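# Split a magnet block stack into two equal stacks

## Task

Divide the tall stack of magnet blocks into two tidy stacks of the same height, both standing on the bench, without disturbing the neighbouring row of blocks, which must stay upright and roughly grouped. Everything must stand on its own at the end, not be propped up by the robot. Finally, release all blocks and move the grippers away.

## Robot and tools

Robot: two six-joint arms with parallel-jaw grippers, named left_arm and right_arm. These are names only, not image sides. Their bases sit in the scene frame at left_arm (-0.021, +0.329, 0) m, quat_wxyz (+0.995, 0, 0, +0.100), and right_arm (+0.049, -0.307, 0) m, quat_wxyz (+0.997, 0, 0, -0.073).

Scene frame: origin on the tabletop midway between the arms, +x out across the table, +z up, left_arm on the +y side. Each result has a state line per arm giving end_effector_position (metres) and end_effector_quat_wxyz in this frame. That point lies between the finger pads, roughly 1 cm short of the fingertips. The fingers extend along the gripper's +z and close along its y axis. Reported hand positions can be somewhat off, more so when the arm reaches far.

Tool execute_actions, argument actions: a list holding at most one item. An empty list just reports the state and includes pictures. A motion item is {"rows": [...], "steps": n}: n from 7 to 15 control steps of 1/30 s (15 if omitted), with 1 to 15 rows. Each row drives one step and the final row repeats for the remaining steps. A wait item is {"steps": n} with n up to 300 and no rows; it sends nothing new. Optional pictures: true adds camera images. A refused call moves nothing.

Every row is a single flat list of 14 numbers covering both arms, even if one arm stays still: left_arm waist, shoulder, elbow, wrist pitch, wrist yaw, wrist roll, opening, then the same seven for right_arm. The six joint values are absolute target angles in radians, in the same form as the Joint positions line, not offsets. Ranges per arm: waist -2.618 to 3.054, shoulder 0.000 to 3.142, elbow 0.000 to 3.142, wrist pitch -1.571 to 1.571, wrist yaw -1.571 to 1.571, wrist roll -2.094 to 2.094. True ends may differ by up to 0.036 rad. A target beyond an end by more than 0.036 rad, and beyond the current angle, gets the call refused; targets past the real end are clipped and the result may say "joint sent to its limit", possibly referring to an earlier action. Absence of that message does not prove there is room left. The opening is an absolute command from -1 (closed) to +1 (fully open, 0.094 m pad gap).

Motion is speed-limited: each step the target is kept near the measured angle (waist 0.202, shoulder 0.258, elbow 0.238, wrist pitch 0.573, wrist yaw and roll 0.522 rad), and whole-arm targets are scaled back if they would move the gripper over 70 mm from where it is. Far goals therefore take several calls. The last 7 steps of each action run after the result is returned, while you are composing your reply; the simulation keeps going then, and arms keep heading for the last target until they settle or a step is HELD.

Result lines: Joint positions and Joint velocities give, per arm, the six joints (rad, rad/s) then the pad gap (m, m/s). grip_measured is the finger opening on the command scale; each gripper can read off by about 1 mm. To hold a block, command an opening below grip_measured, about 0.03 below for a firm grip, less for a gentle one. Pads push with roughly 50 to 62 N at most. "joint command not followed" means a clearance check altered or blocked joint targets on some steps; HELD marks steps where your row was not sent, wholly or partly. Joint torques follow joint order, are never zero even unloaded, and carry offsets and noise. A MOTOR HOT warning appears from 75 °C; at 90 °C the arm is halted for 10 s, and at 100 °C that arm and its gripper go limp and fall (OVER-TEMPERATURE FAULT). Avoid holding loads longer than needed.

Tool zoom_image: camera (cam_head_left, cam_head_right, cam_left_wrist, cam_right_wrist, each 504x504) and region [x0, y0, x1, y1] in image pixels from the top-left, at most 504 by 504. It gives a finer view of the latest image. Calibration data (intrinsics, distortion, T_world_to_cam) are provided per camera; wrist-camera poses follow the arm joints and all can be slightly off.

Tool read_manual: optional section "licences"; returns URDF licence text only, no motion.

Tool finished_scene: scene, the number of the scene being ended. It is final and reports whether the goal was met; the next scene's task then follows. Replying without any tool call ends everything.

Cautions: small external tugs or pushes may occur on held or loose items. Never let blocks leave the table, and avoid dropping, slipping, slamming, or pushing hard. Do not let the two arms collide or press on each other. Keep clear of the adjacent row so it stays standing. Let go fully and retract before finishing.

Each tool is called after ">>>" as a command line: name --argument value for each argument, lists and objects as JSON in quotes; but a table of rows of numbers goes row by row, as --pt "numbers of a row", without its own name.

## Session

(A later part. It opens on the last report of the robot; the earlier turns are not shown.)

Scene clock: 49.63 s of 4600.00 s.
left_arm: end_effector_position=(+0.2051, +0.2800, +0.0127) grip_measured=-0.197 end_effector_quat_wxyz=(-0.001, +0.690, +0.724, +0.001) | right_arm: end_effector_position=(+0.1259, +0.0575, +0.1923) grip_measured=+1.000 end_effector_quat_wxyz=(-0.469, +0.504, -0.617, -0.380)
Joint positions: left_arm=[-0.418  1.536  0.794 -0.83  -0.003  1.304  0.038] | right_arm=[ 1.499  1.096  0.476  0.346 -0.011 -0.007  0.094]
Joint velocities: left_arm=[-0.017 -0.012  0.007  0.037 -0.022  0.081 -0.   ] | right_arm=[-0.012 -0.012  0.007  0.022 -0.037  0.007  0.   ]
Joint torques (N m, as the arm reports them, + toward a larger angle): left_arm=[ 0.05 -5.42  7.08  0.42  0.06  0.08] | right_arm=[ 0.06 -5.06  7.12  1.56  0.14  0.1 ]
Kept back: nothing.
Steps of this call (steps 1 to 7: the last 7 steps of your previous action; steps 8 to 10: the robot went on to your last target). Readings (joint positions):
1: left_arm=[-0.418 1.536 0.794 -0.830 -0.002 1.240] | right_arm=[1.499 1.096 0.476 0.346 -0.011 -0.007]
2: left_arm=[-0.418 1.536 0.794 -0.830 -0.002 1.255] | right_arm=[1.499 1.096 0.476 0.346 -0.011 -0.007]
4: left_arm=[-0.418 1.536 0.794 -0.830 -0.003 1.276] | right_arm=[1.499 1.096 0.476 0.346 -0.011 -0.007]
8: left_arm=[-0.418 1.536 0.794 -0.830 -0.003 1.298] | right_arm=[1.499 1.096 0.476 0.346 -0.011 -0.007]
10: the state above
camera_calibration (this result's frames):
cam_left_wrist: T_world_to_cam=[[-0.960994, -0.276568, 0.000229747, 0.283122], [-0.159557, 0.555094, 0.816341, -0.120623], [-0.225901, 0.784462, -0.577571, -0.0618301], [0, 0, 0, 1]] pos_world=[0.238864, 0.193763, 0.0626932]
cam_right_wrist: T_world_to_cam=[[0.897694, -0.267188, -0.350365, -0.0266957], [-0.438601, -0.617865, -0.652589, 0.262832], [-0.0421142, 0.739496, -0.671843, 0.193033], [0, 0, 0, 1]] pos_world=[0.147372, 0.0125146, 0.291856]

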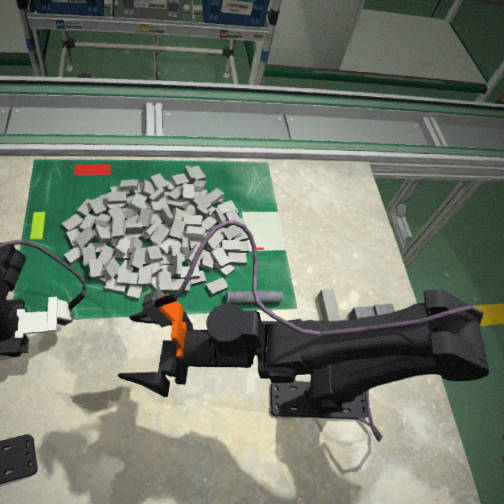

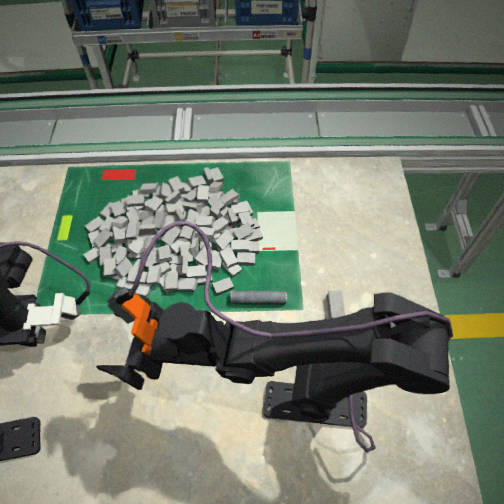

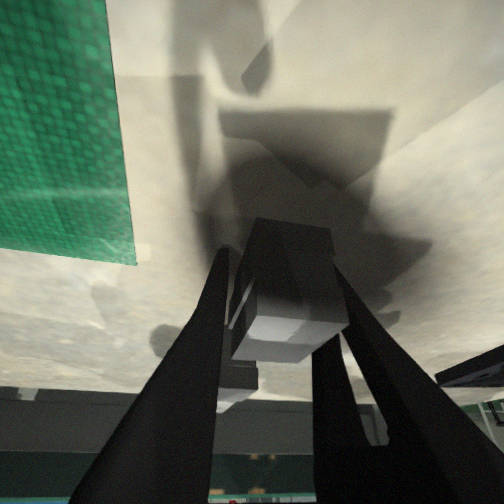

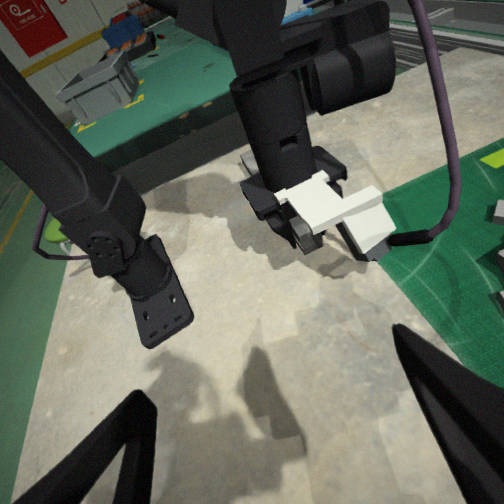

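>>> execute_actions --actions '[{"rows": [[-0.418,1.524,0.806,-0.828,0,1.32,-0.25,1.5,1.069,0.469,0.35,0,0,1],[-0.418,1.524,0.806,-0.828,0,1.32,-0.3,1.5,1.069,0.469,0.35,0,0,1],[-0.418,1.524,0.806,-0.828,0,1.32,-0.34,1.5,1.069,0.469,0.35,0,0,1],[-0.418,1.524,0.806,-0.828,0,1.32,-0.37,1.5,1.069,0.469,0.35,0,0,1],[-0.418,1.524,0.806,-0.828,0,1.32,-0.395,1.5,1.069,0.469,0.35,0,0,1],[-0.418,1.524,0.806,-0.828,0,1.32,-0.415,1.5,1.069,0.469,0.35,0,0,1],[-0.418,1.524,0.806,-0.828,0,1.32,-0.435,1.5,1.069,0.469,0.35,0,0,1],[-0.418,1.524,0.806,-0.828,0,1.32,-0.45,1.5,1.069,0.469,0.35,0,0,1],[-0.418,1.524,0.806,-0.828,0,1.32,-0.465,1.5,1.069,0.469,0.35,0,0,1],[-0.418,1.524,0.806,-0.828,0,1.32,-0.48,1.5,1.069,0.469,0.35,0,0,1]], "steps": 11}]'

>>> execute_actions --actions '[{"steps": 9}]' --pictures true

Scene clock: 50.73 s of 4600.00 s.
left_arm: end_effector_position=(+0.2051, +0.2801, +0.0127) grip_measured=-0.354 end_effector_quat_wxyz=(-0.002, +0.693, +0.721, +0.001) | right_arm: end_effector_position=(+0.1259, +0.0575, +0.1923) grip_measured=+1.000 end_effector_quat_wxyz=(-0.469, +0.504, -0.617, -0.380)
Joint positions: left_arm=[-0.418  1.536  0.794 -0.83  -0.004  1.314  0.03 ] | right_arm=[ 1.499  1.096  0.476  0.346 -0.011 -0.007  0.094]
Joint velocities: left_arm=[-0.002 -0.017  0.002 -0.007  0.022 -0.022 -0.027] | right_arm=[-0.012 -0.012 -0.007 -0.051  0.007 -0.095  0.   ]
Joint torques (N m, as the arm reports them, + toward a larger angle): left_arm=[ 0.06 -5.44  7.06  0.46  0.05  0.09] | right_arm=[ 0.07 -5.07  7.14  1.56  0.13  0.1 ]
Steps of this call (steps 1 to 29: the robot went on to your last target; steps 30 to 33: the first 4 steps of this action). Readings (joint positions):
30: left_arm=[-0.418 1.536 0.794 -0.830 -0.004 1.314] | right_arm=[1.499 1.096 0.476 0.346 -0.011 -0.007]
31: left_arm=[-0.418 1.536 0.794 -0.830 -0.004 1.314] | right_arm=[1.499 1.096 0.476 0.346 -0.011 -0.007]
33: the state above

Scene clock: 51.03 s of 4600.00 s.
left_arm: end_effector_position=(+0.2048, +0.2802, +0.0127) grip_measured=-0.453 end_effector_quat_wxyz=(-0.002, +0.693, +0.721, +0.001) | right_arm: end_effector_position=(+0.1259, +0.0575, +0.1923) grip_measured=+1.000 end_effector_quat_wxyz=(-0.469, +0.504, -0.617, -0.380)
Joint positions: left_arm=[-0.418  1.536  0.794 -0.831 -0.004  1.314  0.026] | right_arm=[ 1.499  1.096  0.476  0.346 -0.011 -0.007  0.094]
Joint velocities: left_arm=[-0.017  0.002  0.007  0.007  0.007  0.051 -0.001] | right_arm=[ 0.017  0.002 -0.017 -0.066 -0.037  0.037  0.   ]
Joint torques (N m, as the arm reports them, + toward a larger angle): left_arm=[-0.03 -5.4   7.16  0.47  0.05  0.07] | right_arm=[ 0.06 -5.05  7.1   1.56  0.14  0.09]
Kept back: nothing.
Steps of this call (steps 1 to 7: the last 7 steps of your previous action; steps 8 to 9: the robot went on to your last target). Readings (joint positions):
1: left_arm=[-0.418 1.536 0.794 -0.830 -0.004 1.314] | right_arm=[1.499 1.096 0.476 0.346 -0.011 -0.007]
2: left_arm=[-0.418 1.536 0.794 -0.830 -0.004 1.314] | right_arm=[1.499 1.096 0.476 0.346 -0.011 -0.007]
4: left_arm=[-0.418 1.536 0.794 -0.831 -0.004 1.314] | right_arm=[1.499 1.096 0.476 0.346 -0.011 -0.007]
8: left_arm=[-0.418 1.536 0.794 -0.831 -0.004 1.314] | right_arm=[1.499 1.096 0.476 0.346 -0.011 -0.007]
9: the state above
camera_calibration (this result's frames):
cam_left_wrist: T_world_to_cam=[[-0.963588, -0.26739, 0.000914769, 0.280888], [-0.153451, 0.555783, 0.817043, -0.122224], [-0.218978, 0.787152, -0.576577, -0.0642226], [0, 0, 0, 1]] pos_world=[0.237841, 0.19359, 0.0625762]
cam_right_wrist: T_world_to_cam=[[0.897694, -0.267188, -0.350365, -0.0266957], [-0.438601, -0.617865, -0.652589, 0.262832], [-0.0421142, 0.739496, -0.671843, 0.193033], [0, 0, 0, 1]] pos_world=[0.147372, 0.0125146, 0.291856]

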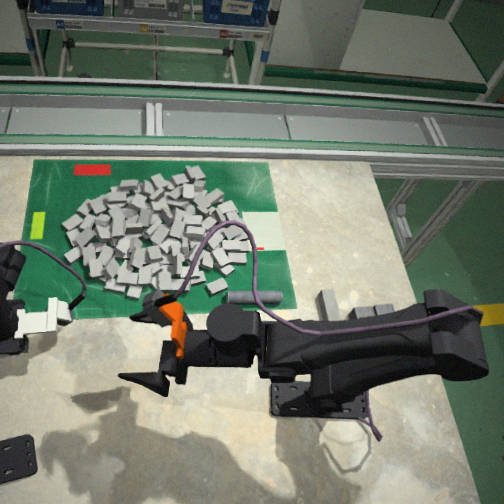

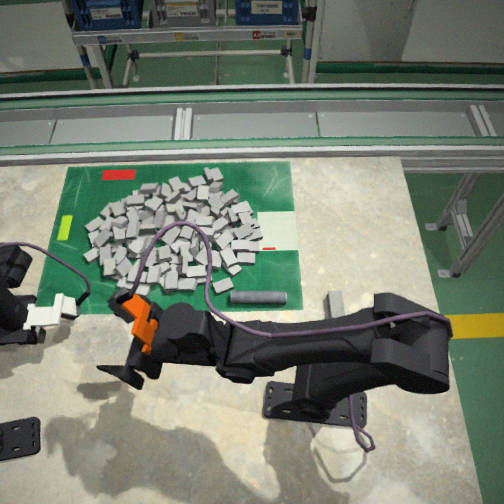

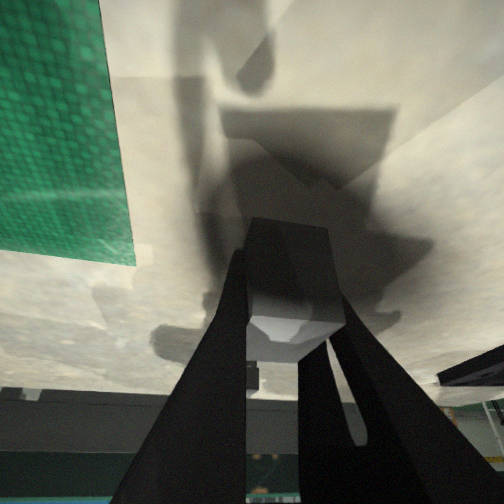

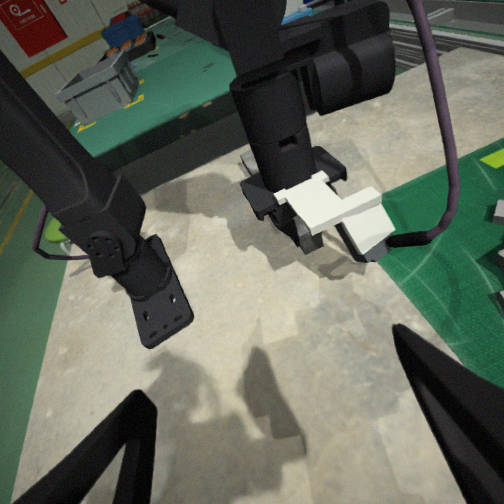

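>>> execute_actions --actions '[{"rows": [[-0.418,1.524,0.806,-0.828,0,1.32,-0.45,1.5,1.069,0.469,0.35,0,0,1],[-0.418,1.524,0.806,-0.828,0,1.32,-0.41,1.5,1.069,0.469,0.35,0,0,1],[-0.418,1.524,0.806,-0.828,0,1.32,-0.33,1.5,1.069,0.469,0.35,0,0,1],[-0.418,1.524,0.806,-0.828,0,1.32,-0.23,1.5,1.069,0.469,0.35,0,0,1],[-0.418,1.524,0.806,-0.828,0,1.32,-0.12,1.5,1.069,0.469,0.35,0,0,1],[-0.418,1.524,0.806,-0.828,0,1.323,-0.01,1.5,1.069,0.469,0.35,0,0,1],[-0.415,1.524,0.806,-0.828,0,1.333,0.1,1.5,1.069,0.469,0.35,0,0,1],[-0.41,1.524,0.806,-0.828,0,1.348,0.17,1.5,1.069,0.469,0.35,0,0,1],[-0.402,1.524,0.806,-0.828,0,1.369,0.2,1.5,1.069,0.469,0.35,0,0,1],[-0.389,1.524,0.806,-0.828,0,1.394,0.2,1.5,1.069,0.469,0.35,0,0,1],[-0.368,1.524,0.806,-0.828,0,1.424,0.2,1.5,1.069,0.469,0.35,0,0,1],[-0.342,1.524,0.806,-0.828,0,1.457,0.2,1.5,1.069,0.469,0.35,0,0,1],[-0.312,1.524,0.806,-0.828,0,1.492,0.2,1.5,1.069,0.469,0.35,0,0,1],[-0.279,1.524,0.806,-0.828,0,1.529,0.2,1.5,1.069,0.469,0.35,0,0,1],[-0.243,1.524,0.806,-0.828,0,1.565,0.2,1.5,1.069,0.469,0.35,0,0,1]], "steps": 15}]' --pictures true

>>> execute_actions --actions '[{"rows": [[-0.206,1.524,0.806,-0.828,0,1.6,0.2,1.5,1.069,0.469,0.35,0,0,1],[-0.169,1.524,0.806,-0.828,0,1.633,0.2,1.5,1.069,0.469,0.35,0,0,1],[-0.133,1.524,0.806,-0.828,0,1.663,0.2,1.5,1.069,0.469,0.35,0,0,1],[-0.1,1.524,0.806,-0.828,0,1.688,0.2,1.5,1.069,0.469,0.35,0,0,1],[-0.07,1.524,0.806,-0.828,0,1.709,0.2,1.5,1.069,0.469,0.35,0,0,1],[-0.044,1.524,0.806,-0.828,0,1.724,0.2,1.5,1.069,0.469,0.35,0,0,1],[-0.022,1.524,0.806,-0.828,0,1.734,0.2,1.5,1.069,0.469,0.35,0,0,1],[-0.007,1.524,0.806,-0.828,0,1.737,0.17,1.5,1.069,0.469,0.35,0,0,1],[0.003,1.524,0.806,-0.828,0,1.737,0.1,1.5,1.069,0.469,0.35,0,0,1],[0.006,1.524,0.806,-0.828,0,1.737,0.02,1.5,1.069,0.469,0.35,0,0,1],[0.006,1.524,0.806,-0.828,0,1.737,-0.06,1.5,1.069,0.469,0.35,0,0,1],[0.006,1.524,0.806,-0.828,0,1.737,-0.14,1.5,1.069,0.469,0.35,0,0,1],[0.006,1.524,0.806,-0.828,0,1.737,-0.2,1.5,1.069,0.469,0.35,0,0,1],[0.006,1.524,0.806,-0.828,0,1.737,-0.25,1.5,1.069,0.469,0.35,0,0,1],[0.006,1.524,0.806,-0.828,0,1.737,-0.29,1.5,1.069,0.469,0.35,0,0,1]], "steps": 15}]'

>>> execute_actions --actions '[{"rows": [[0.006,1.524,0.806,-0.828,0,1.737,-0.32,1.5,1.069,0.469,0.35,0,0,1],[0.006,1.524,0.806,-0.828,0,1.737,-0.345,1.5,1.069,0.469,0.35,0,0,1],[0.006,1.524,0.806,-0.828,0,1.737,-0.37,1.5,1.069,0.469,0.35,0,0,1],[0.006,1.524,0.806,-0.828,0,1.737,-0.39,1.5,1.069,0.469,0.35,0,0,1],[0.006,1.524,0.806,-0.828,0,1.737,-0.41,1.5,1.069,0.469,0.35,0,0,1],[0.006,1.524,0.806,-0.828,0,1.737,-0.43,1.5,1.069,0.469,0.35,0,0,1],[0.006,1.524,0.806,-0.828,0,1.737,-0.445,1.5,1.069,0.469,0.35,0,0,1],[0.006,1.524,0.806,-0.828,0,1.737,-0.46,1.5,1.069,0.469,0.35,0,0,1],[0.006,1.524,0.806,-0.828,0,1.737,-0.475,1.5,1.069,0.469,0.35,0,0,1]], "steps": 10}]'

>>> execute_actions --actions '[{"steps": 9}]' --pictures true

Scene clock: 53.40 s of 4600.00 s.
left_arm: end_effector_position=(+0.2048, +0.2802, +0.0127) grip_measured=+0.132 end_effector_quat_wxyz=(-0.002, +0.696, +0.718, +0.001) | right_arm: end_effector_position=(+0.1259, +0.0575, +0.1923) grip_measured=+1.000 end_effector_quat_wxyz=(-0.469, +0.504, -0.617, -0.380)
Joint positions: left_arm=[-0.418  1.536  0.794 -0.831 -0.004  1.321  0.053] | right_arm=[ 1.499  1.096  0.476  0.346 -0.011 -0.007  0.094]
Joint velocities: left_arm=[ 0.002  0.002 -0.022 -0.081 -0.007  0.168  0.07 ] | right_arm=[-0.012 -0.002  0.017 -0.007  0.037 -0.051  0.   ]
Joint torques (N m, as the arm reports them, + toward a larger angle): left_arm=[ 0.64 -5.44  7.12  0.46  0.05  0.11] | right_arm=[ 0.02 -5.05  7.09  1.56  0.13  0.09]
Steps of this call (steps 1 to 15: the robot went on to your last target; steps 16 to 63: nothing new was sent; steps 64 to 71: the first 8 steps of this action). Readings (joint positions):
64: left_arm=[-0.418 1.536 0.794 -0.831 -0.004 1.314] | right_arm=[1.499 1.096 0.476 0.346 -0.011 -0.007]
65: left_arm=[-0.418 1.536 0.794 -0.831 -0.004 1.314] | right_arm=[1.499 1.096 0.476 0.346 -0.011 -0.007]
67: left_arm=[-0.418 1.536 0.794 -0.831 -0.004 1.314] | right_arm=[1.499 1.096 0.476 0.346 -0.011 -0.007]
71: the state above
camera_calibration (this result's frames):
cam_left_wrist: T_world_to_cam=[[-0.9656, -0.260031, 0.000950204, 0.279237], [-0.149178, 0.556945, 0.817042, -0.123425], [-0.212985, 0.788794, -0.576577, -0.0659102], [0, 0, 0, 1]] pos_world=[0.237181, 0.193341, 0.0625759]
cam_right_wrist: T_world_to_cam=[[0.897694, -0.267188, -0.350365, -0.0266957], [-0.438601, -0.617865, -0.652589, 0.262832], [-0.0421142, 0.739496, -0.671843, 0.193033], [0, 0, 0, 1]] pos_world=[0.147372, 0.0125146, 0.291856]

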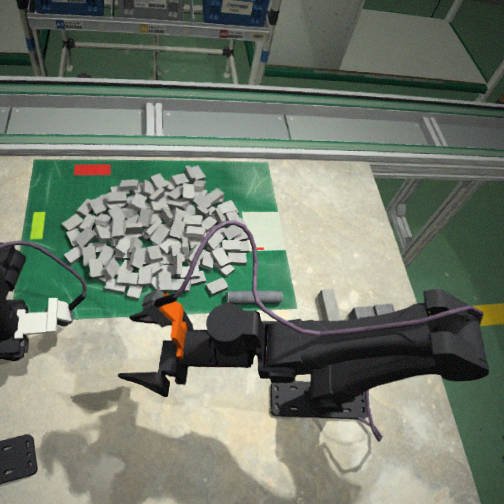

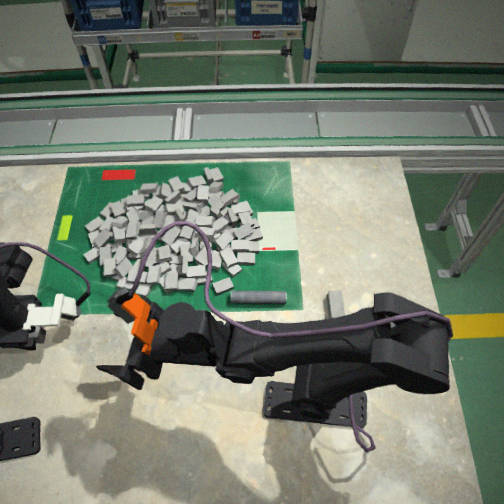

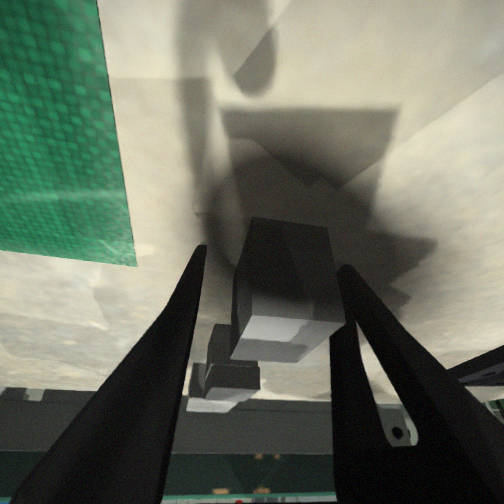

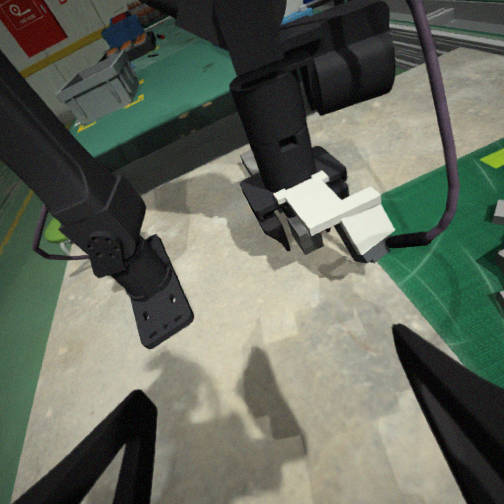

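Scene clock: 53.90 s of 4600.00 s.
left_arm: end_effector_position=(+0.2066, +0.3676, +0.0127) grip_measured=+0.180 end_effector_quat_wxyz=(-0.004, +0.681, +0.732, +0.002) | right_arm: end_effector_position=(+0.1259, +0.0575, +0.1923) grip_measured=+1.000 end_effector_quat_wxyz=(-0.469, +0.504, -0.617, -0.380)
Joint positions: left_arm=[-0.042  1.536  0.794 -0.831 -0.009  1.656  0.055] | right_arm=[ 1.499  1.096  0.476  0.346 -0.011 -0.007  0.094]
Joint velocities: left_arm=[ 0.642 -0.002 -0.012 -0.022 -0.037  0.447 -0.015] | right_arm=[-0.022  0.017 -0.007  0.022 -0.007 -0.095  0.   ]
Joint torques (N m, as the arm reports them, + toward a larger angle): left_arm=[-0.24 -5.38  7.1   0.45  0.16  0.09] | right_arm=[ 0.   -5.05  7.11  1.56  0.13  0.09]
Steps of this call (steps 1 to 7: the last 7 steps of your previous action; steps 8 to 15: the first 8 steps of this action). Readings (joint positions):
8: left_arm=[-0.275 1.536 0.794 -0.831 -0.003 1.475] | right_arm=[1.499 1.096 0.476 0.346 -0.011 -0.007]
9: left_arm=[-0.238 1.536 0.794 -0.831 -0.004 1.504] | right_arm=[1.499 1.096 0.476 0.346 -0.011 -0.007]
11: left_arm=[-0.163 1.536 0.794 -0.831 -0.006 1.563] | right_arm=[1.499 1.096 0.476 0.346 -0.011 -0.007]
15: the state above

Scene clock: 54.23 s of 4600.00 s.
left_arm: end_effector_position=(+0.2047, +0.3777, +0.0127) grip_measured=-0.357 end_effector_quat_wxyz=(-0.006, +0.690, +0.724, +0.003) | right_arm: end_effector_position=(+0.1259, +0.0575, +0.1923) grip_measured=+1.000 end_effector_quat_wxyz=(-0.469, +0.504, -0.617, -0.380)
Joint positions: left_arm=[ 0.001  1.536  0.794 -0.831 -0.012  1.723  0.03 ] | right_arm=[ 1.499  1.096  0.476  0.346 -0.011 -0.007  0.094]
Joint velocities: left_arm=[-0.002 -0.002  0.012  0.051  0.037 -0.007 -0.022] | right_arm=[-0.022 -0.012  0.002  0.022 -0.022  0.022  0.   ]
Joint torques (N m, as the arm reports them, + toward a larger angle): left_arm=[ 0.48 -5.42  7.03  0.46  0.13  0.08] | right_arm=[ 0.08 -5.07  7.13  1.56  0.15  0.09]
Steps of this call (steps 1 to 7: the last 7 steps of your previous action; steps 8 to 10: the first 3 steps of this action). Readings (joint positions):
8: left_arm=[0.001 1.536 0.794 -0.831 -0.012 1.718] | right_arm=[1.499 1.096 0.476 0.346 -0.011 -0.007]
9: left_arm=[0.001 1.536 0.794 -0.831 -0.012 1.720] | right_arm=[1.499 1.096 0.476 0.346 -0.011 -0.007]
10: the state above

Scene clock: 54.53 s of 4600.00 s.
left_arm: end_effector_position=(+0.2050, +0.3778, +0.0127) grip_measured=-0.452 end_effector_quat_wxyz=(-0.005, +0.692, +0.722, +0.003) | right_arm: end_effector_position=(+0.1259, +0.0575, +0.1923) grip_measured=+1.000 end_effector_quat_wxyz=(-0.469, +0.504, -0.617, -0.380)
Joint positions: left_arm=[ 0.001  1.536  0.794 -0.83  -0.012  1.729  0.026] | right_arm=[ 1.499  1.096  0.476  0.346 -0.011 -0.007  0.094]
Joint velocities: left_arm=[-0.012  0.002  0.002 -0.037  0.022 -0.037  0.   ] | right_arm=[ 0.002 -0.007 -0.022 -0.037 -0.022 -0.022  0.   ]
Joint torques (N m, as the arm reports them, + toward a larger angle): left_arm=[ 0.44 -5.45  7.13  0.45  0.14  0.07] | right_arm=[ 0.01 -5.05  7.15  1.56  0.14  0.1 ]
Kept back: nothing.
Steps of this call (steps 1 to 7: the last 7 steps of your previous action; steps 8 to 9: the robot went on to your last target). Readings (joint positions):
1: left_arm=[0.001 1.536 0.794 -0.831 -0.012 1.724] | right_arm=[1.499 1.096 0.476 0.346 -0.011 -0.007]
2: left_arm=[0.001 1.536 0.794 -0.831 -0.012 1.725] | right_arm=[1.499 1.096 0.476 0.346 -0.011 -0.007]
4: left_arm=[0.001 1.536 0.794 -0.830 -0.012 1.727] | right_arm=[1.499 1.096 0.476 0.346 -0.011 -0.007]
8: left_arm=[0.001 1.536 0.794 -0.830 -0.012 1.729] | right_arm=[1.499 1.096 0.476 0.346 -0.011 -0.007]
9: the state above
camera_calibration (this result's frames):
cam_left_wrist: T_world_to_cam=[[-0.962663, -0.270702, 0.000677944, 0.308232], [-0.153889, 0.549311, 0.821326, -0.173963], [-0.222707, 0.790555, -0.570459, -0.141593], [0, 0, 0, 1]] pos_world=[0.238418, 0.290936, 0.0618984]
cam_right_wrist: T_world_to_cam=[[0.897694, -0.267188, -0.350365, -0.0266957], [-0.438601, -0.617865, -0.652589, 0.262832], [-0.0421142, 0.739496, -0.671843, 0.193033], [0, 0, 0, 1]] pos_world=[0.147372, 0.0125146, 0.291856]

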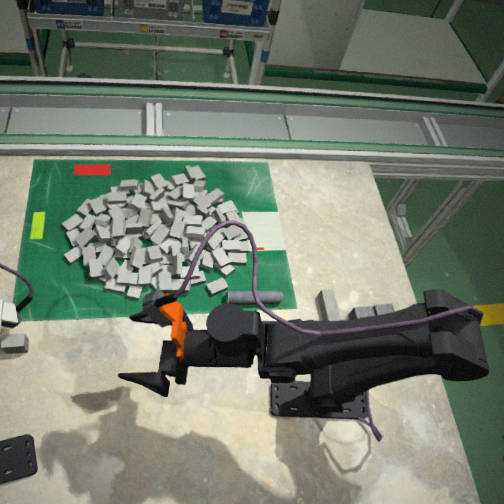

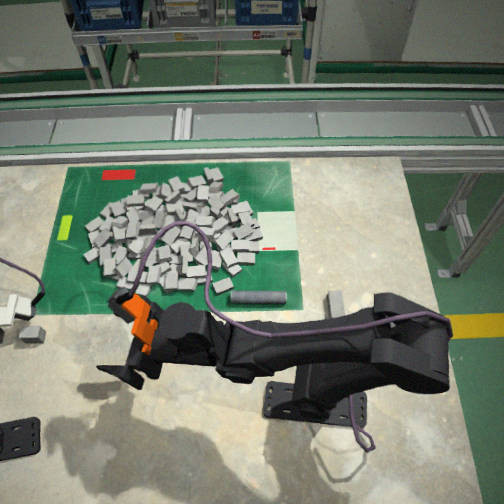

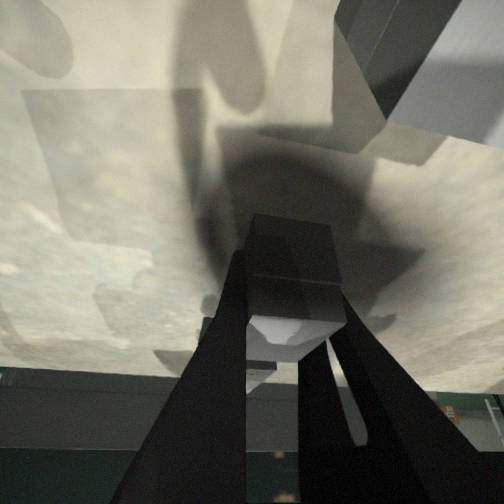

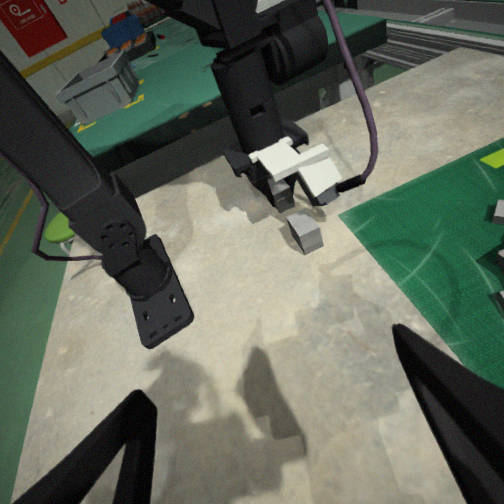

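>>> execute_actions --actions '[{"rows": [[0.003,1.524,0.806,-0.828,0,1.735,-0.45,1.5,1.069,0.469,0.35,0,0,1],[0.001,1.524,0.806,-0.828,0,1.73,-0.41,1.5,1.069,0.469,0.35,0,0,1],[0.001,1.524,0.806,-0.828,0,1.73,-0.33,1.5,1.069,0.469,0.35,0,0,1],[0.001,1.524,0.806,-0.828,0.003,1.73,-0.22,1.5,1.069,0.469,0.35,0,0,1],[0.001,1.524,0.806,-0.828,0.006,1.72,-0.1,1.5,1.069,0.469,0.35,0,0,1],[0.001,1.524,0.806,-0.828,0.006,1.622,0.02,1.5,1.069,0.469,0.35,0,0,1],[0.001,1.524,0.806,-0.828,0.006,1.502,0.14,1.5,1.069,0.469,0.35,0,0,1],[0.001,1.524,0.806,-0.828,0.006,1.362,0.24,1.5,1.069,0.469,0.35,0,0,1],[0.001,1.524,0.806,-0.828,0.006,1.202,0.27,1.5,1.069,0.469,0.35,0,0,1],[0.001,1.524,0.806,-0.828,0.006,1.076,0.27,1.5,1.069,0.469,0.35,0,0,1],[0.001,1.524,0.806,-0.828,0.006,0.986,0.27,1.5,1.069,0.469,0.35,0,0,1],[0.001,1.524,0.806,-0.828,0.006,0.897,0.27,1.5,1.069,0.469,0.35,0,0,1],[0.001,1.524,0.806,-0.828,0.006,0.808,0.27,1.5,1.069,0.469,0.35,0,0,1],[0.001,1.524,0.806,-0.828,0.006,0.718,0.27,1.5,1.069,0.469,0.35,0,0,1],[0.001,1.524,0.806,-0.828,0.006,0.629,0.27,1.5,1.069,0.469,0.35,0,0,1]], "steps": 15}]'

>>> execute_actions --actions '[{"rows": [[0.001,1.524,0.806,-0.828,0.006,0.54,0.27,1.5,1.069,0.469,0.35,0,0,1],[0.001,1.524,0.806,-0.828,0.006,0.45,0.27,1.5,1.069,0.469,0.35,0,0,1],[0.001,1.524,0.806,-0.828,0.006,0.361,0.27,1.5,1.069,0.469,0.35,0,0,1],[0.001,1.524,0.806,-0.828,0.006,0.272,0.27,1.5,1.069,0.469,0.35,0,0,1],[0.001,1.524,0.806,-0.828,0.006,0.182,0.27,1.5,1.069,0.469,0.35,0,0,1],[0.001,1.524,0.806,-0.828,0.006,0.093,0.27,1.5,1.069,0.469,0.35,0,0,1],[0.001,1.524,0.806,-0.828,0.006,0.02,0.27,1.5,1.069,0.469,0.35,0,0,1],[0.001,1.524,0.806,-0.828,0.006,0.0,0.27,1.5,1.069,0.469,0.35,0,0,1],[0.001,1.524,0.806,-0.828,0.006,0.02,0.27,1.5,1.069,0.469,0.35,0,0,1],[0.001,1.524,0.806,-0.828,0.006,0.06,0.22,1.5,1.069,0.469,0.35,0,0,1],[0.001,1.524,0.806,-0.828,0.006,0.1,0.15,1.5,1.069,0.469,0.35,0,0,1],[0.001,1.524,0.806,-0.828,0.006,0.13,0.08,1.5,1.069,0.469,0.35,0,0,1],[0.001,1.524,0.806,-0.828,0.006,0.145,0.03,1.5,1.069,0.469,0.35,0,0,1],[0.001,1.524,0.806,-0.828,0.006,0.151,-0.01,1.5,1.069,0.469,0.35,0,0,1],[0.001,1.524,0.806,-0.828,0.006,0.151,-0.04,1.5,1.069,0.469,0.35,0,0,1]], "steps": 15}]'

>>> execute_actions --actions '[{"rows": [[0.001,1.524,0.806,-0.828,0.006,0.151,-0.065,1.5,1.069,0.469,0.35,0,0,1],[0.001,1.524,0.806,-0.828,0.006,0.151,-0.085,1.5,1.069,0.469,0.35,0,0,1],[0.001,1.524,0.806,-0.828,0.006,0.151,-0.1,1.5,1.069,0.469,0.35,0,0,1],[0.001,1.524,0.806,-0.828,0.006,0.151,-0.115,1.5,1.069,0.469,0.35,0,0,1],[0.001,1.524,0.806,-0.828,0.006,0.151,-0.13,1.5,1.069,0.469,0.35,0,0,1],[0.001,1.524,0.806,-0.828,0.006,0.151,-0.145,1.5,1.069,0.469,0.35,0,0,1],[0.001,1.524,0.806,-0.828,0.006,0.151,-0.155,1.5,1.069,0.469,0.35,0,0,1],[0.001,1.524,0.806,-0.828,0.006,0.151,-0.155,1.5,1.069,0.469,0.35,0,0,1],[0.001,1.524,0.806,-0.828,0.006,0.151,-0.155,1.5,1.069,0.469,0.35,0,0,1],[0.001,1.524,0.806,-0.828,0.006,0.151,-0.13,1.5,1.069,0.469,0.35,0,0,1],[0.001,1.524,0.806,-0.828,0.006,0.151,-0.1,1.5,1.069,0.469,0.35,0,0,1],[0.001,1.524,0.806,-0.828,0.006,0.151,-0.04,1.5,1.069,0.469,0.35,0,0,1],[0.001,1.522,0.809,-0.832,0.006,0.151,0.03,1.5,1.069,0.469,0.35,0,0,1],[0.001,1.519,0.814,-0.84,0.006,0.151,0.1,1.5,1.069,0.469,0.35,0,0,1],[0.001,1.515,0.82,-0.85,0.006,0.151,0.15,1.5,1.069,0.469,0.35,0,0,1]], "steps": 15}]' --pictures true

>>> execute_actions --actions '[{"rows": [[0.001,1.51,0.83,-0.87,0.006,0.151,0.15,1.5,1.069,0.469,0.35,0,0,1],[0.001,1.503,0.843,-0.895,0.006,0.151,0.15,1.5,1.069,0.469,0.35,0,0,1],[0.001,1.495,0.86,-0.925,0.006,0.151,0.15,1.5,1.069,0.469,0.35,0,0,1],[0.001,1.485,0.88,-0.96,0.006,0.151,0.15,1.5,1.069,0.469,0.35,0,0,1],[0.001,1.472,0.902,-0.995,0.006,0.151,0.15,1.5,1.069,0.469,0.35,0,0,1],[0.001,1.457,0.925,-1.03,0.006,0.151,0.15,1.5,1.069,0.469,0.35,0,0,1],[0.001,1.44,0.948,-1.065,0.006,0.151,0.15,1.5,1.069,0.469,0.35,0,0,1],[0.001,1.42,0.971,-1.1,0.006,0.151,0.15,1.5,1.069,0.469,0.35,0,0,1],[0.001,1.395,0.994,-1.13,0.006,0.151,0.15,1.5,1.069,0.469,0.35,0,0,1],[0.001,1.365,1.016,-1.16,0.006,0.151,0.2,1.5,1.069,0.469,0.35,0,0,1],[0.001,1.33,1.037,-1.185,0.006,0.151,0.25,1.5,1.069,0.469,0.35,0,0,1],[0.001,1.292,1.056,-1.21,0.006,0.151,0.32,1.5,1.069,0.469,0.35,0,0,1],[0.001,1.251,1.073,-1.23,0.006,0.151,0.39,1.5,1.069,0.469,0.35,0,0,1],[0.001,1.208,1.088,-1.247,0.006,0.151,0.46,1.5,1.069,0.469,0.35,0,0,1],[0.001,1.164,1.101,-1.261,0.006,0.151,0.53,1.5,1.069,0.469,0.35,0,0,1]], "steps": 15}]'

>>> execute_actions --actions '[{"rows": [[0.001,1.12,1.112,-1.272,0.006,0.151,0.6,1.5,1.069,0.469,0.35,0,0,1],[0.001,1.076,1.121,-1.281,0.006,0.151,0.67,1.5,1.069,0.469,0.35,0,0,1],[0.001,1.032,1.129,-1.288,0.006,0.151,0.74,1.5,1.069,0.469,0.35,0,0,1],[0.001,0.988,1.136,-1.293,0.006,0.151,0.81,1.5,1.069,0.469,0.35,0,0,1],[0.001,0.945,1.141,-1.297,0.006,0.151,0.88,1.5,1.069,0.469,0.35,0,0,1],[0.001,0.903,1.145,-1.299,0.006,0.151,0.94,1.5,1.069,0.469,0.35,0,0,1],[0.001,0.863,1.148,-1.3,0.006,0.151,1,1.5,1.069,0.469,0.35,0,0,1],[0.001,0.826,1.15,-1.3,0.006,0.151,1,1.5,1.069,0.469,0.35,0,0,1],[0.001,0.793,1.15,-1.3,0.006,0.151,1,1.5,1.069,0.469,0.35,0,0,1],[0.001,0.765,1.15,-1.3,0.006,0.151,1,1.5,1.069,0.469,0.35,0,0,1],[0.001,0.742,1.15,-1.3,0.006,0.151,1,1.5,1.069,0.469,0.35,0,0,1],[0.001,0.724,1.15,-1.3,0.006,0.151,1,1.5,1.069,0.469,0.35,0,0,1],[0.001,0.711,1.15,-1.3,0.006,0.151,1,1.5,1.069,0.469,0.35,0,0,1],[0.001,0.703,1.15,-1.3,0.006,0.151,1,1.5,1.069,0.469,0.35,0,0,1],[0.001,0.7,1.15,-1.3,0.006,0.151,1,1.5,1.069,0.469,0.35,0,0,1]], "steps": 15}]'

>>> execute_actions --actions '[{"steps": 12}]' --pictures true

Scene clock: 58.33 s of 4600.00 s.
left_arm: end_effector_position=(+0.2051, +0.3777, +0.0127) grip_measured=+0.189 end_effector_quat_wxyz=(-0.005, +0.651, +0.759, +0.003) | right_arm: end_effector_position=(+0.1259, +0.0575, +0.1923) grip_measured=+1.000 end_effector_quat_wxyz=(-0.469, +0.504, -0.617, -0.380)
Joint positions: left_arm=[ 0.001  1.536  0.794 -0.83  -0.011  1.619  0.056] | right_arm=[ 1.499  1.096  0.476  0.346 -0.011 -0.007  0.094]
Joint velocities: left_arm=[-0.002 -0.007  0.007  0.007  0.037 -1.648  0.097] | right_arm=[ 0.002  0.007 -0.007 -0.022  0.007 -0.007  0.   ]
Joint torques (N m, as the arm reports them, + toward a larger angle): left_arm=[ 0.05 -5.49  7.06  0.43  0.18 -0.03] | right_arm=[ 0.05 -5.03  7.09  1.56  0.13  0.09]
Steps of this call (steps 1 to 15: the robot went on to your last target; steps 16 to 90: nothing new was sent; then 0.53 s passed at rest; steps 91 to 98: the first 8 steps of this action). Readings (joint positions):
91: left_arm=[0.001 1.536 0.794 -0.830 -0.012 1.730] | right_arm=[1.499 1.096 0.476 0.346 -0.011 -0.007]
92: left_arm=[0.001 1.536 0.794 -0.830 -0.012 1.730] | right_arm=[1.499 1.096 0.476 0.346 -0.011 -0.007]
94: left_arm=[0.001 1.536 0.794 -0.830 -0.012 1.730] | right_arm=[1.499 1.096 0.476 0.346 -0.011 -0.007]
98: the state above

Scene clock: 58.83 s of 4600.00 s.
left_arm: end_effector_position=(+0.2053, +0.3765, +0.0127) grip_measured=+0.268 end_effector_quat_wxyz=(-0.001, +0.053, +0.999, +0.002) | right_arm: end_effector_position=(+0.1259, +0.0575, +0.1923) grip_measured=+1.000 end_effector_quat_wxyz=(-0.469, +0.504, -0.617, -0.380)
Joint positions: left_arm=[ 0.001  1.536  0.794 -0.83  -0.004  0.307  0.06 ] | right_arm=[ 1.499  1.096  0.476  0.346 -0.011 -0.007  0.094]
Joint velocities: left_arm=[-0.007 -0.002 -0.002  0.007  0.022 -2.059 -0.001] | right_arm=[-0.002 -0.002  0.012 -0.022 -0.007 -0.022  0.   ]
Joint torques (N m, as the arm reports them, + toward a larger angle): left_arm=[-0.07 -5.42  7.1   0.43  0.1  -0.03] | right_arm=[ 0.06 -5.02  7.12  1.55  0.14  0.11]
Steps of this call (steps 1 to 7: the last 7 steps of your previous action; steps 8 to 15: the first 8 steps of this action). Readings (joint positions):
8: left_arm=[0.001 1.536 0.794 -0.830 -0.009 0.916] | right_arm=[1.499 1.096 0.476 0.346 -0.011 -0.007]
9: left_arm=[0.001 1.536 0.794 -0.830 -0.008 0.827] | right_arm=[1.499 1.096 0.476 0.346 -0.011 -0.007]
11: left_arm=[0.001 1.536 0.794 -0.830 -0.007 0.648] | right_arm=[1.499 1.096 0.476 0.346 -0.011 -0.007]
15: the state above

Scene clock: 59.33 s of 4600.00 s.
left_arm: end_effector_position=(+0.2056, +0.3752, +0.0127) grip_measured=-0.132 end_effector_quat_wxyz=(-0.000, -0.021, +1.000, -0.001) | right_arm: end_effector_position=(+0.1259, +0.0575, +0.1923) grip_measured=+1.000 end_effector_quat_wxyz=(-0.469, +0.504, -0.617, -0.380)
Joint positions: left_arm=[ 0.001  1.536  0.794 -0.83   0.003  0.159  0.041] | right_arm=[ 1.499  1.096  0.476  0.346 -0.011 -0.007  0.094]
Joint velocities: left_arm=[-0.002 -0.007 -0.007  0.007  0.066 -0.022  0.001] | right_arm=[-0.007 -0.007  0.012 -0.022 -0.066  0.007  0.   ]
Joint torques (N m, as the arm reports them, + toward a larger angle): left_arm=[-0.01 -5.41  7.12  0.45  0.06 -0.09] | right_arm=[ 0.04 -5.07  7.15  1.56  0.14  0.1 ]
Steps of this call (steps 1 to 7: the last 7 steps of your previous action; steps 8 to 15: the first 8 steps of this action). Readings (joint positions):
8: left_arm=[0.001 1.536 0.794 -0.830 -0.001 0.164] | right_arm=[1.499 1.096 0.476 0.346 -0.011 -0.007]
9: left_arm=[0.001 1.536 0.794 -0.830 0.000 0.163] | right_arm=[1.499 1.096 0.476 0.346 -0.011 -0.007]
11: left_arm=[0.001 1.536 0.794 -0.830 0.003 0.161] | right_arm=[1.499 1.096 0.476 0.346 -0.011 -0.007]
15: the state above
camera_calibration (this result's frames):
cam_left_wrist: T_world_to_cam=[[0.270447, -0.962728, 0.00360278, 0.314163], [-0.558835, -0.153937, 0.814866, 0.174743], [-0.78394, -0.222391, -0.579638, 0.356121], [0, 0, 0, 1]] pos_world=[0.291865, 0.408552, 0.0628974]
cam_right_wrist: T_world_to_cam=[[0.897694, -0.267188, -0.350365, -0.0266957], [-0.438601, -0.617865, -0.652589, 0.262832], [-0.0421142, 0.739496, -0.671843, 0.193033], [0, 0, 0, 1]] pos_world=[0.147372, 0.0125146, 0.291856]

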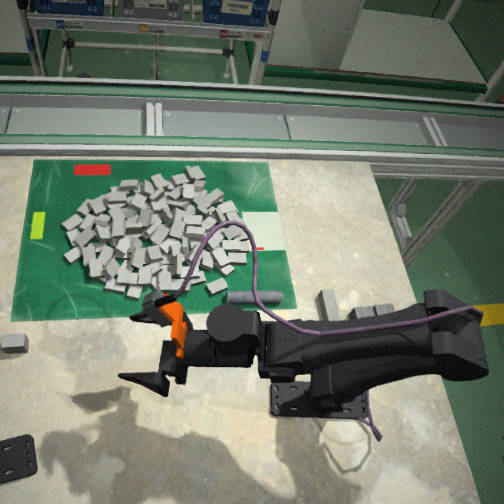

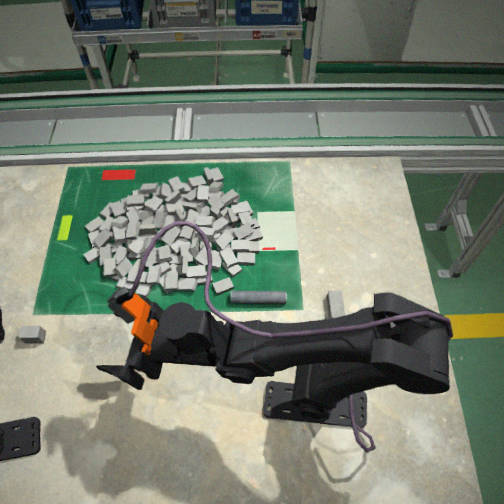

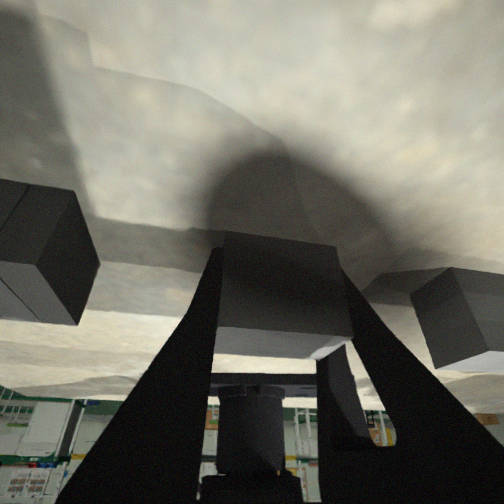

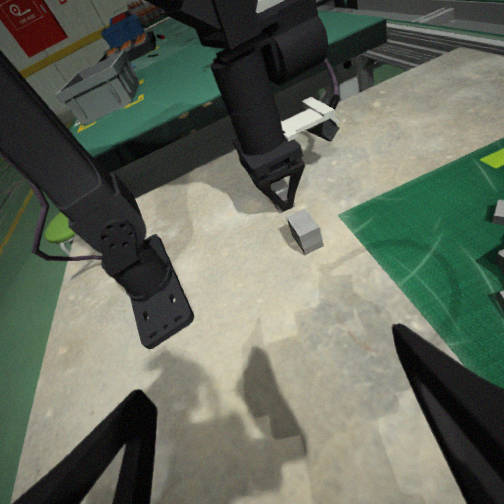

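Scene clock: 59.83 s of 4600.00 s.
left_arm: end_effector_position=(+0.2082, +0.3757, +0.0477) grip_measured=+0.147 end_effector_quat_wxyz=(+0.001, -0.022, +1.000, -0.001) | right_arm: end_effector_position=(+0.1259, +0.0575, +0.1923) grip_measured=+1.000 end_effector_quat_wxyz=(-0.469, +0.504, -0.617, -0.380)
Joint positions: left_arm=[ 0.001  1.482  0.896 -0.983  0.003  0.157  0.054] | right_arm=[ 1.499  1.096  0.476  0.346 -0.011 -0.007  0.094]
Joint velocities: left_arm=[-0.002 -0.51   0.691 -0.769 -0.051  0.051 -0.   ] | right_arm=[ 0.022 -0.007  0.012  0.037  0.037 -0.022  0.   ]
Joint torques (N m, as the arm reports them, + toward a larger angle): left_arm=[ 0.04 -6.88  9.16  0.41  0.06 -0.06] | right_arm=[ 0.03 -5.05  7.08  1.56  0.14  0.09]
Steps of this call (steps 1 to 7: the last 7 steps of your previous action; steps 8 to 15: the first 8 steps of this action). Readings (joint positions):
8: left_arm=[0.001 1.536 0.794 -0.835 0.003 0.157] | right_arm=[1.499 1.096 0.476 0.346 -0.011 -0.007]
9: left_arm=[0.001 1.535 0.796 -0.845 0.003 0.157] | right_arm=[1.499 1.096 0.476 0.346 -0.011 -0.007]
11: left_arm=[0.001 1.530 0.815 -0.882 0.003 0.157] | right_arm=[1.499 1.096 0.476 0.346 -0.011 -0.007]
15: the state above

Scene clock: 60.33 s of 4600.00 s.
left_arm: end_effector_position=(+0.1837, +0.3707, +0.2243) grip_measured=+0.996 end_effector_quat_wxyz=(+0.261, -0.021, +0.964, +0.046) | right_arm: end_effector_position=(+0.1259, +0.0575, +0.1923) grip_measured=+1.000 end_effector_quat_wxyz=(-0.469, +0.504, -0.617, -0.380)
Joint positions: left_arm=[ 0.001  0.901  1.122 -1.254  0.003  0.157  0.094] | right_arm=[ 1.499  1.096  0.476  0.346 -0.011 -0.007  0.094]
Joint velocities: left_arm=[-0.002 -1.165  0.076 -0.3   -0.037 -0.022  0.015] | right_arm=[ 0.012 -0.007 -0.032  0.037  0.037  0.037  0.   ]
Joint torques (N m, as the arm reports them, + toward a larger angle): left_arm=[ 0.07 -0.34  9.08  1.38  0.04 -0.08] | right_arm=[ 0.06 -5.07  7.12  1.55  0.15  0.09]
Steps of this call (steps 1 to 7: the last 7 steps of your previous action; steps 8 to 15: the first 8 steps of this action). Readings (joint positions):
8: left_arm=[0.001 1.217 1.064 -1.167 0.003 0.157] | right_arm=[1.499 1.096 0.476 0.346 -0.011 -0.007]
9: left_arm=[0.001 1.171 1.077 -1.184 0.003 0.157] | right_arm=[1.499 1.096 0.476 0.346 -0.011 -0.007]
11: left_arm=[0.001 1.078 1.099 -1.214 0.003 0.157] | right_arm=[1.499 1.096 0.476 0.346 -0.011 -0.007]
15: the state above

Scene clock: 60.73 s of 4600.00 s.
left_arm: end_effector_position=(+0.1524, +0.3644, +0.2537) grip_measured=+1.000 end_effector_quat_wxyz=(+0.334, -0.020, +0.940, +0.059) | right_arm: end_effector_position=(+0.1259, +0.0575, +0.1923) grip_measured=+1.000 end_effector_quat_wxyz=(-0.469, +0.504, -0.617, -0.380)
Joint positions: left_arm=[ 0.001  0.708  1.128 -1.298  0.003  0.157  0.094] | right_arm=[ 1.499  1.096  0.476  0.346 -0.011 -0.007  0.094]
Joint velocities: left_arm=[ 0.017 -0.012 -0.012 -0.051  0.007  0.022  0.   ] | right_arm=[ 0.007 -0.012  0.017 -0.037  0.051 -0.037  0.   ]
Joint torques (N m, as the arm reports them, + toward a larger angle): left_arm=[ 0.08  1.03  8.4   1.77  0.06 -0.09] | right_arm=[ 0.02 -5.08  7.14  1.55  0.12  0.09]
Kept back: nothing.
Steps of this call (steps 1 to 7: the last 7 steps of your previous action; steps 8 to 12: the robot went on to your last target). Readings (joint positions):
1: left_arm=[0.001 0.862 1.124 -1.261 0.003 0.157] | right_arm=[1.499 1.096 0.476 0.346 -0.011 -0.007]
2: left_arm=[0.001 0.825 1.126 -1.267 0.003 0.157] | right_arm=[1.499 1.096 0.476 0.346 -0.011 -0.007]
4: left_arm=[0.001 0.766 1.127 -1.278 0.003 0.157] | right_arm=[1.499 1.096 0.476 0.346 -0.011 -0.007]
8: left_arm=[0.001 0.709 1.128 -1.294 0.003 0.157] | right_arm=[1.499 1.096 0.476 0.346 -0.011 -0.007]
12: the state above
camera_calibration (this result's frames):
cam_left_wrist: T_world_to_cam=[[0.253089, -0.966119, 0.0506038, 0.309211], [-0.938081, -0.232283, 0.256999, 0.174851], [-0.236537, -0.112514, -0.965086, 0.426025], [0, 0, 0, 1]] pos_world=[0.186538, 0.387283, 0.350567]
cam_right_wrist: T_world_to_cam=[[0.897694, -0.267188, -0.350365, -0.0266957], [-0.438601, -0.617865, -0.652589, 0.262832], [-0.0421142, 0.739496, -0.671843, 0.193033], [0, 0, 0, 1]] pos_world=[0.147372, 0.0125146, 0.291856]

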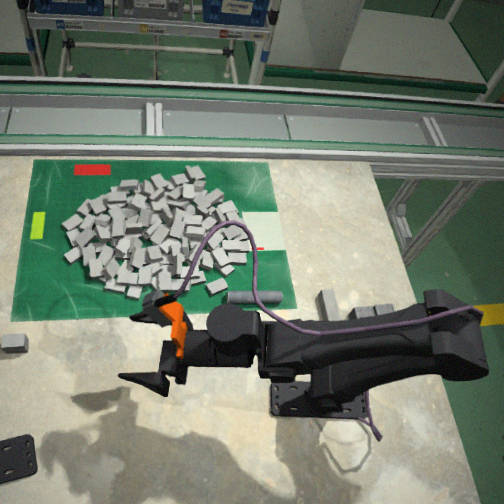

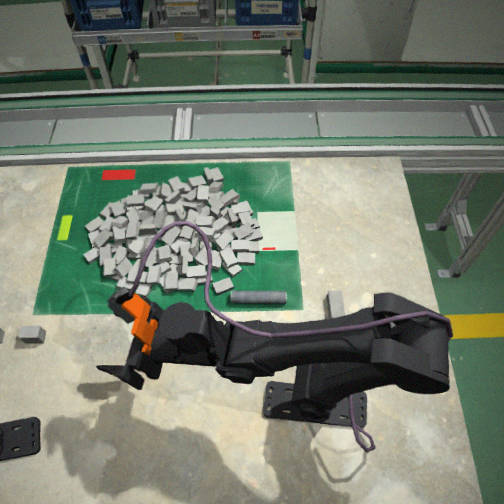

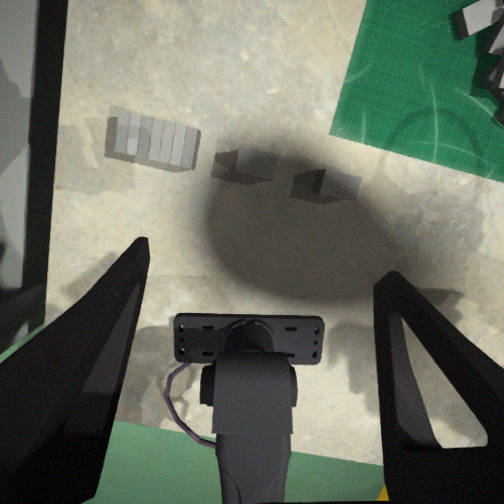

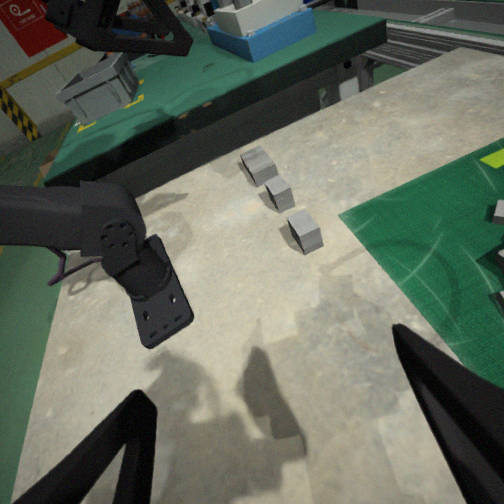

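>>> zoom_image --camera "cam_right_wrist" --region '[225, 135, 345, 265]'

>>> zoom_image --camera "cam_left_wrist" --region '[90, 90, 380, 220]'

Region (225, 135, 345, 265) of cam_right_wrist's 504x504 image, scaled by 3.877, with more detail than that image has; it fills the left 465 columns of this view, and the rest is white.

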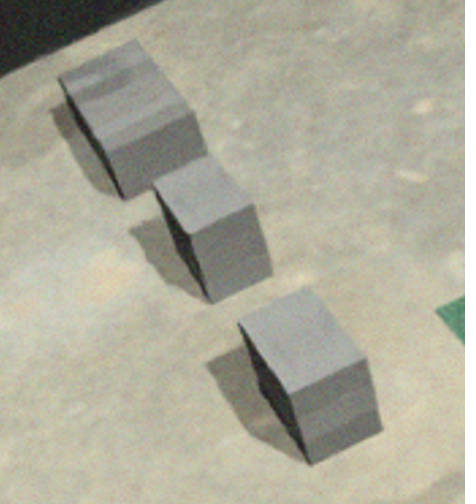

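Region (90, 90, 380, 220) of cam_left_wrist's 504x504 image, scaled by 1.738, with more detail than that image has; it fills the top 226 rows of this view, and the rest is white.

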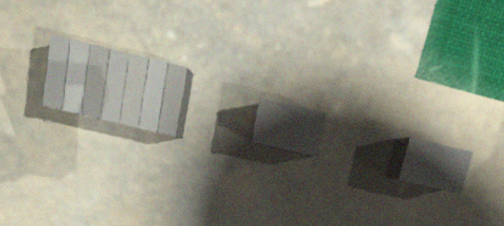

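The two stacks of three are neat, the row is intact and the arms are clear, so I'm ending scene 1.

>>> finished_scene --scene 1

The scene is finished: the task was done.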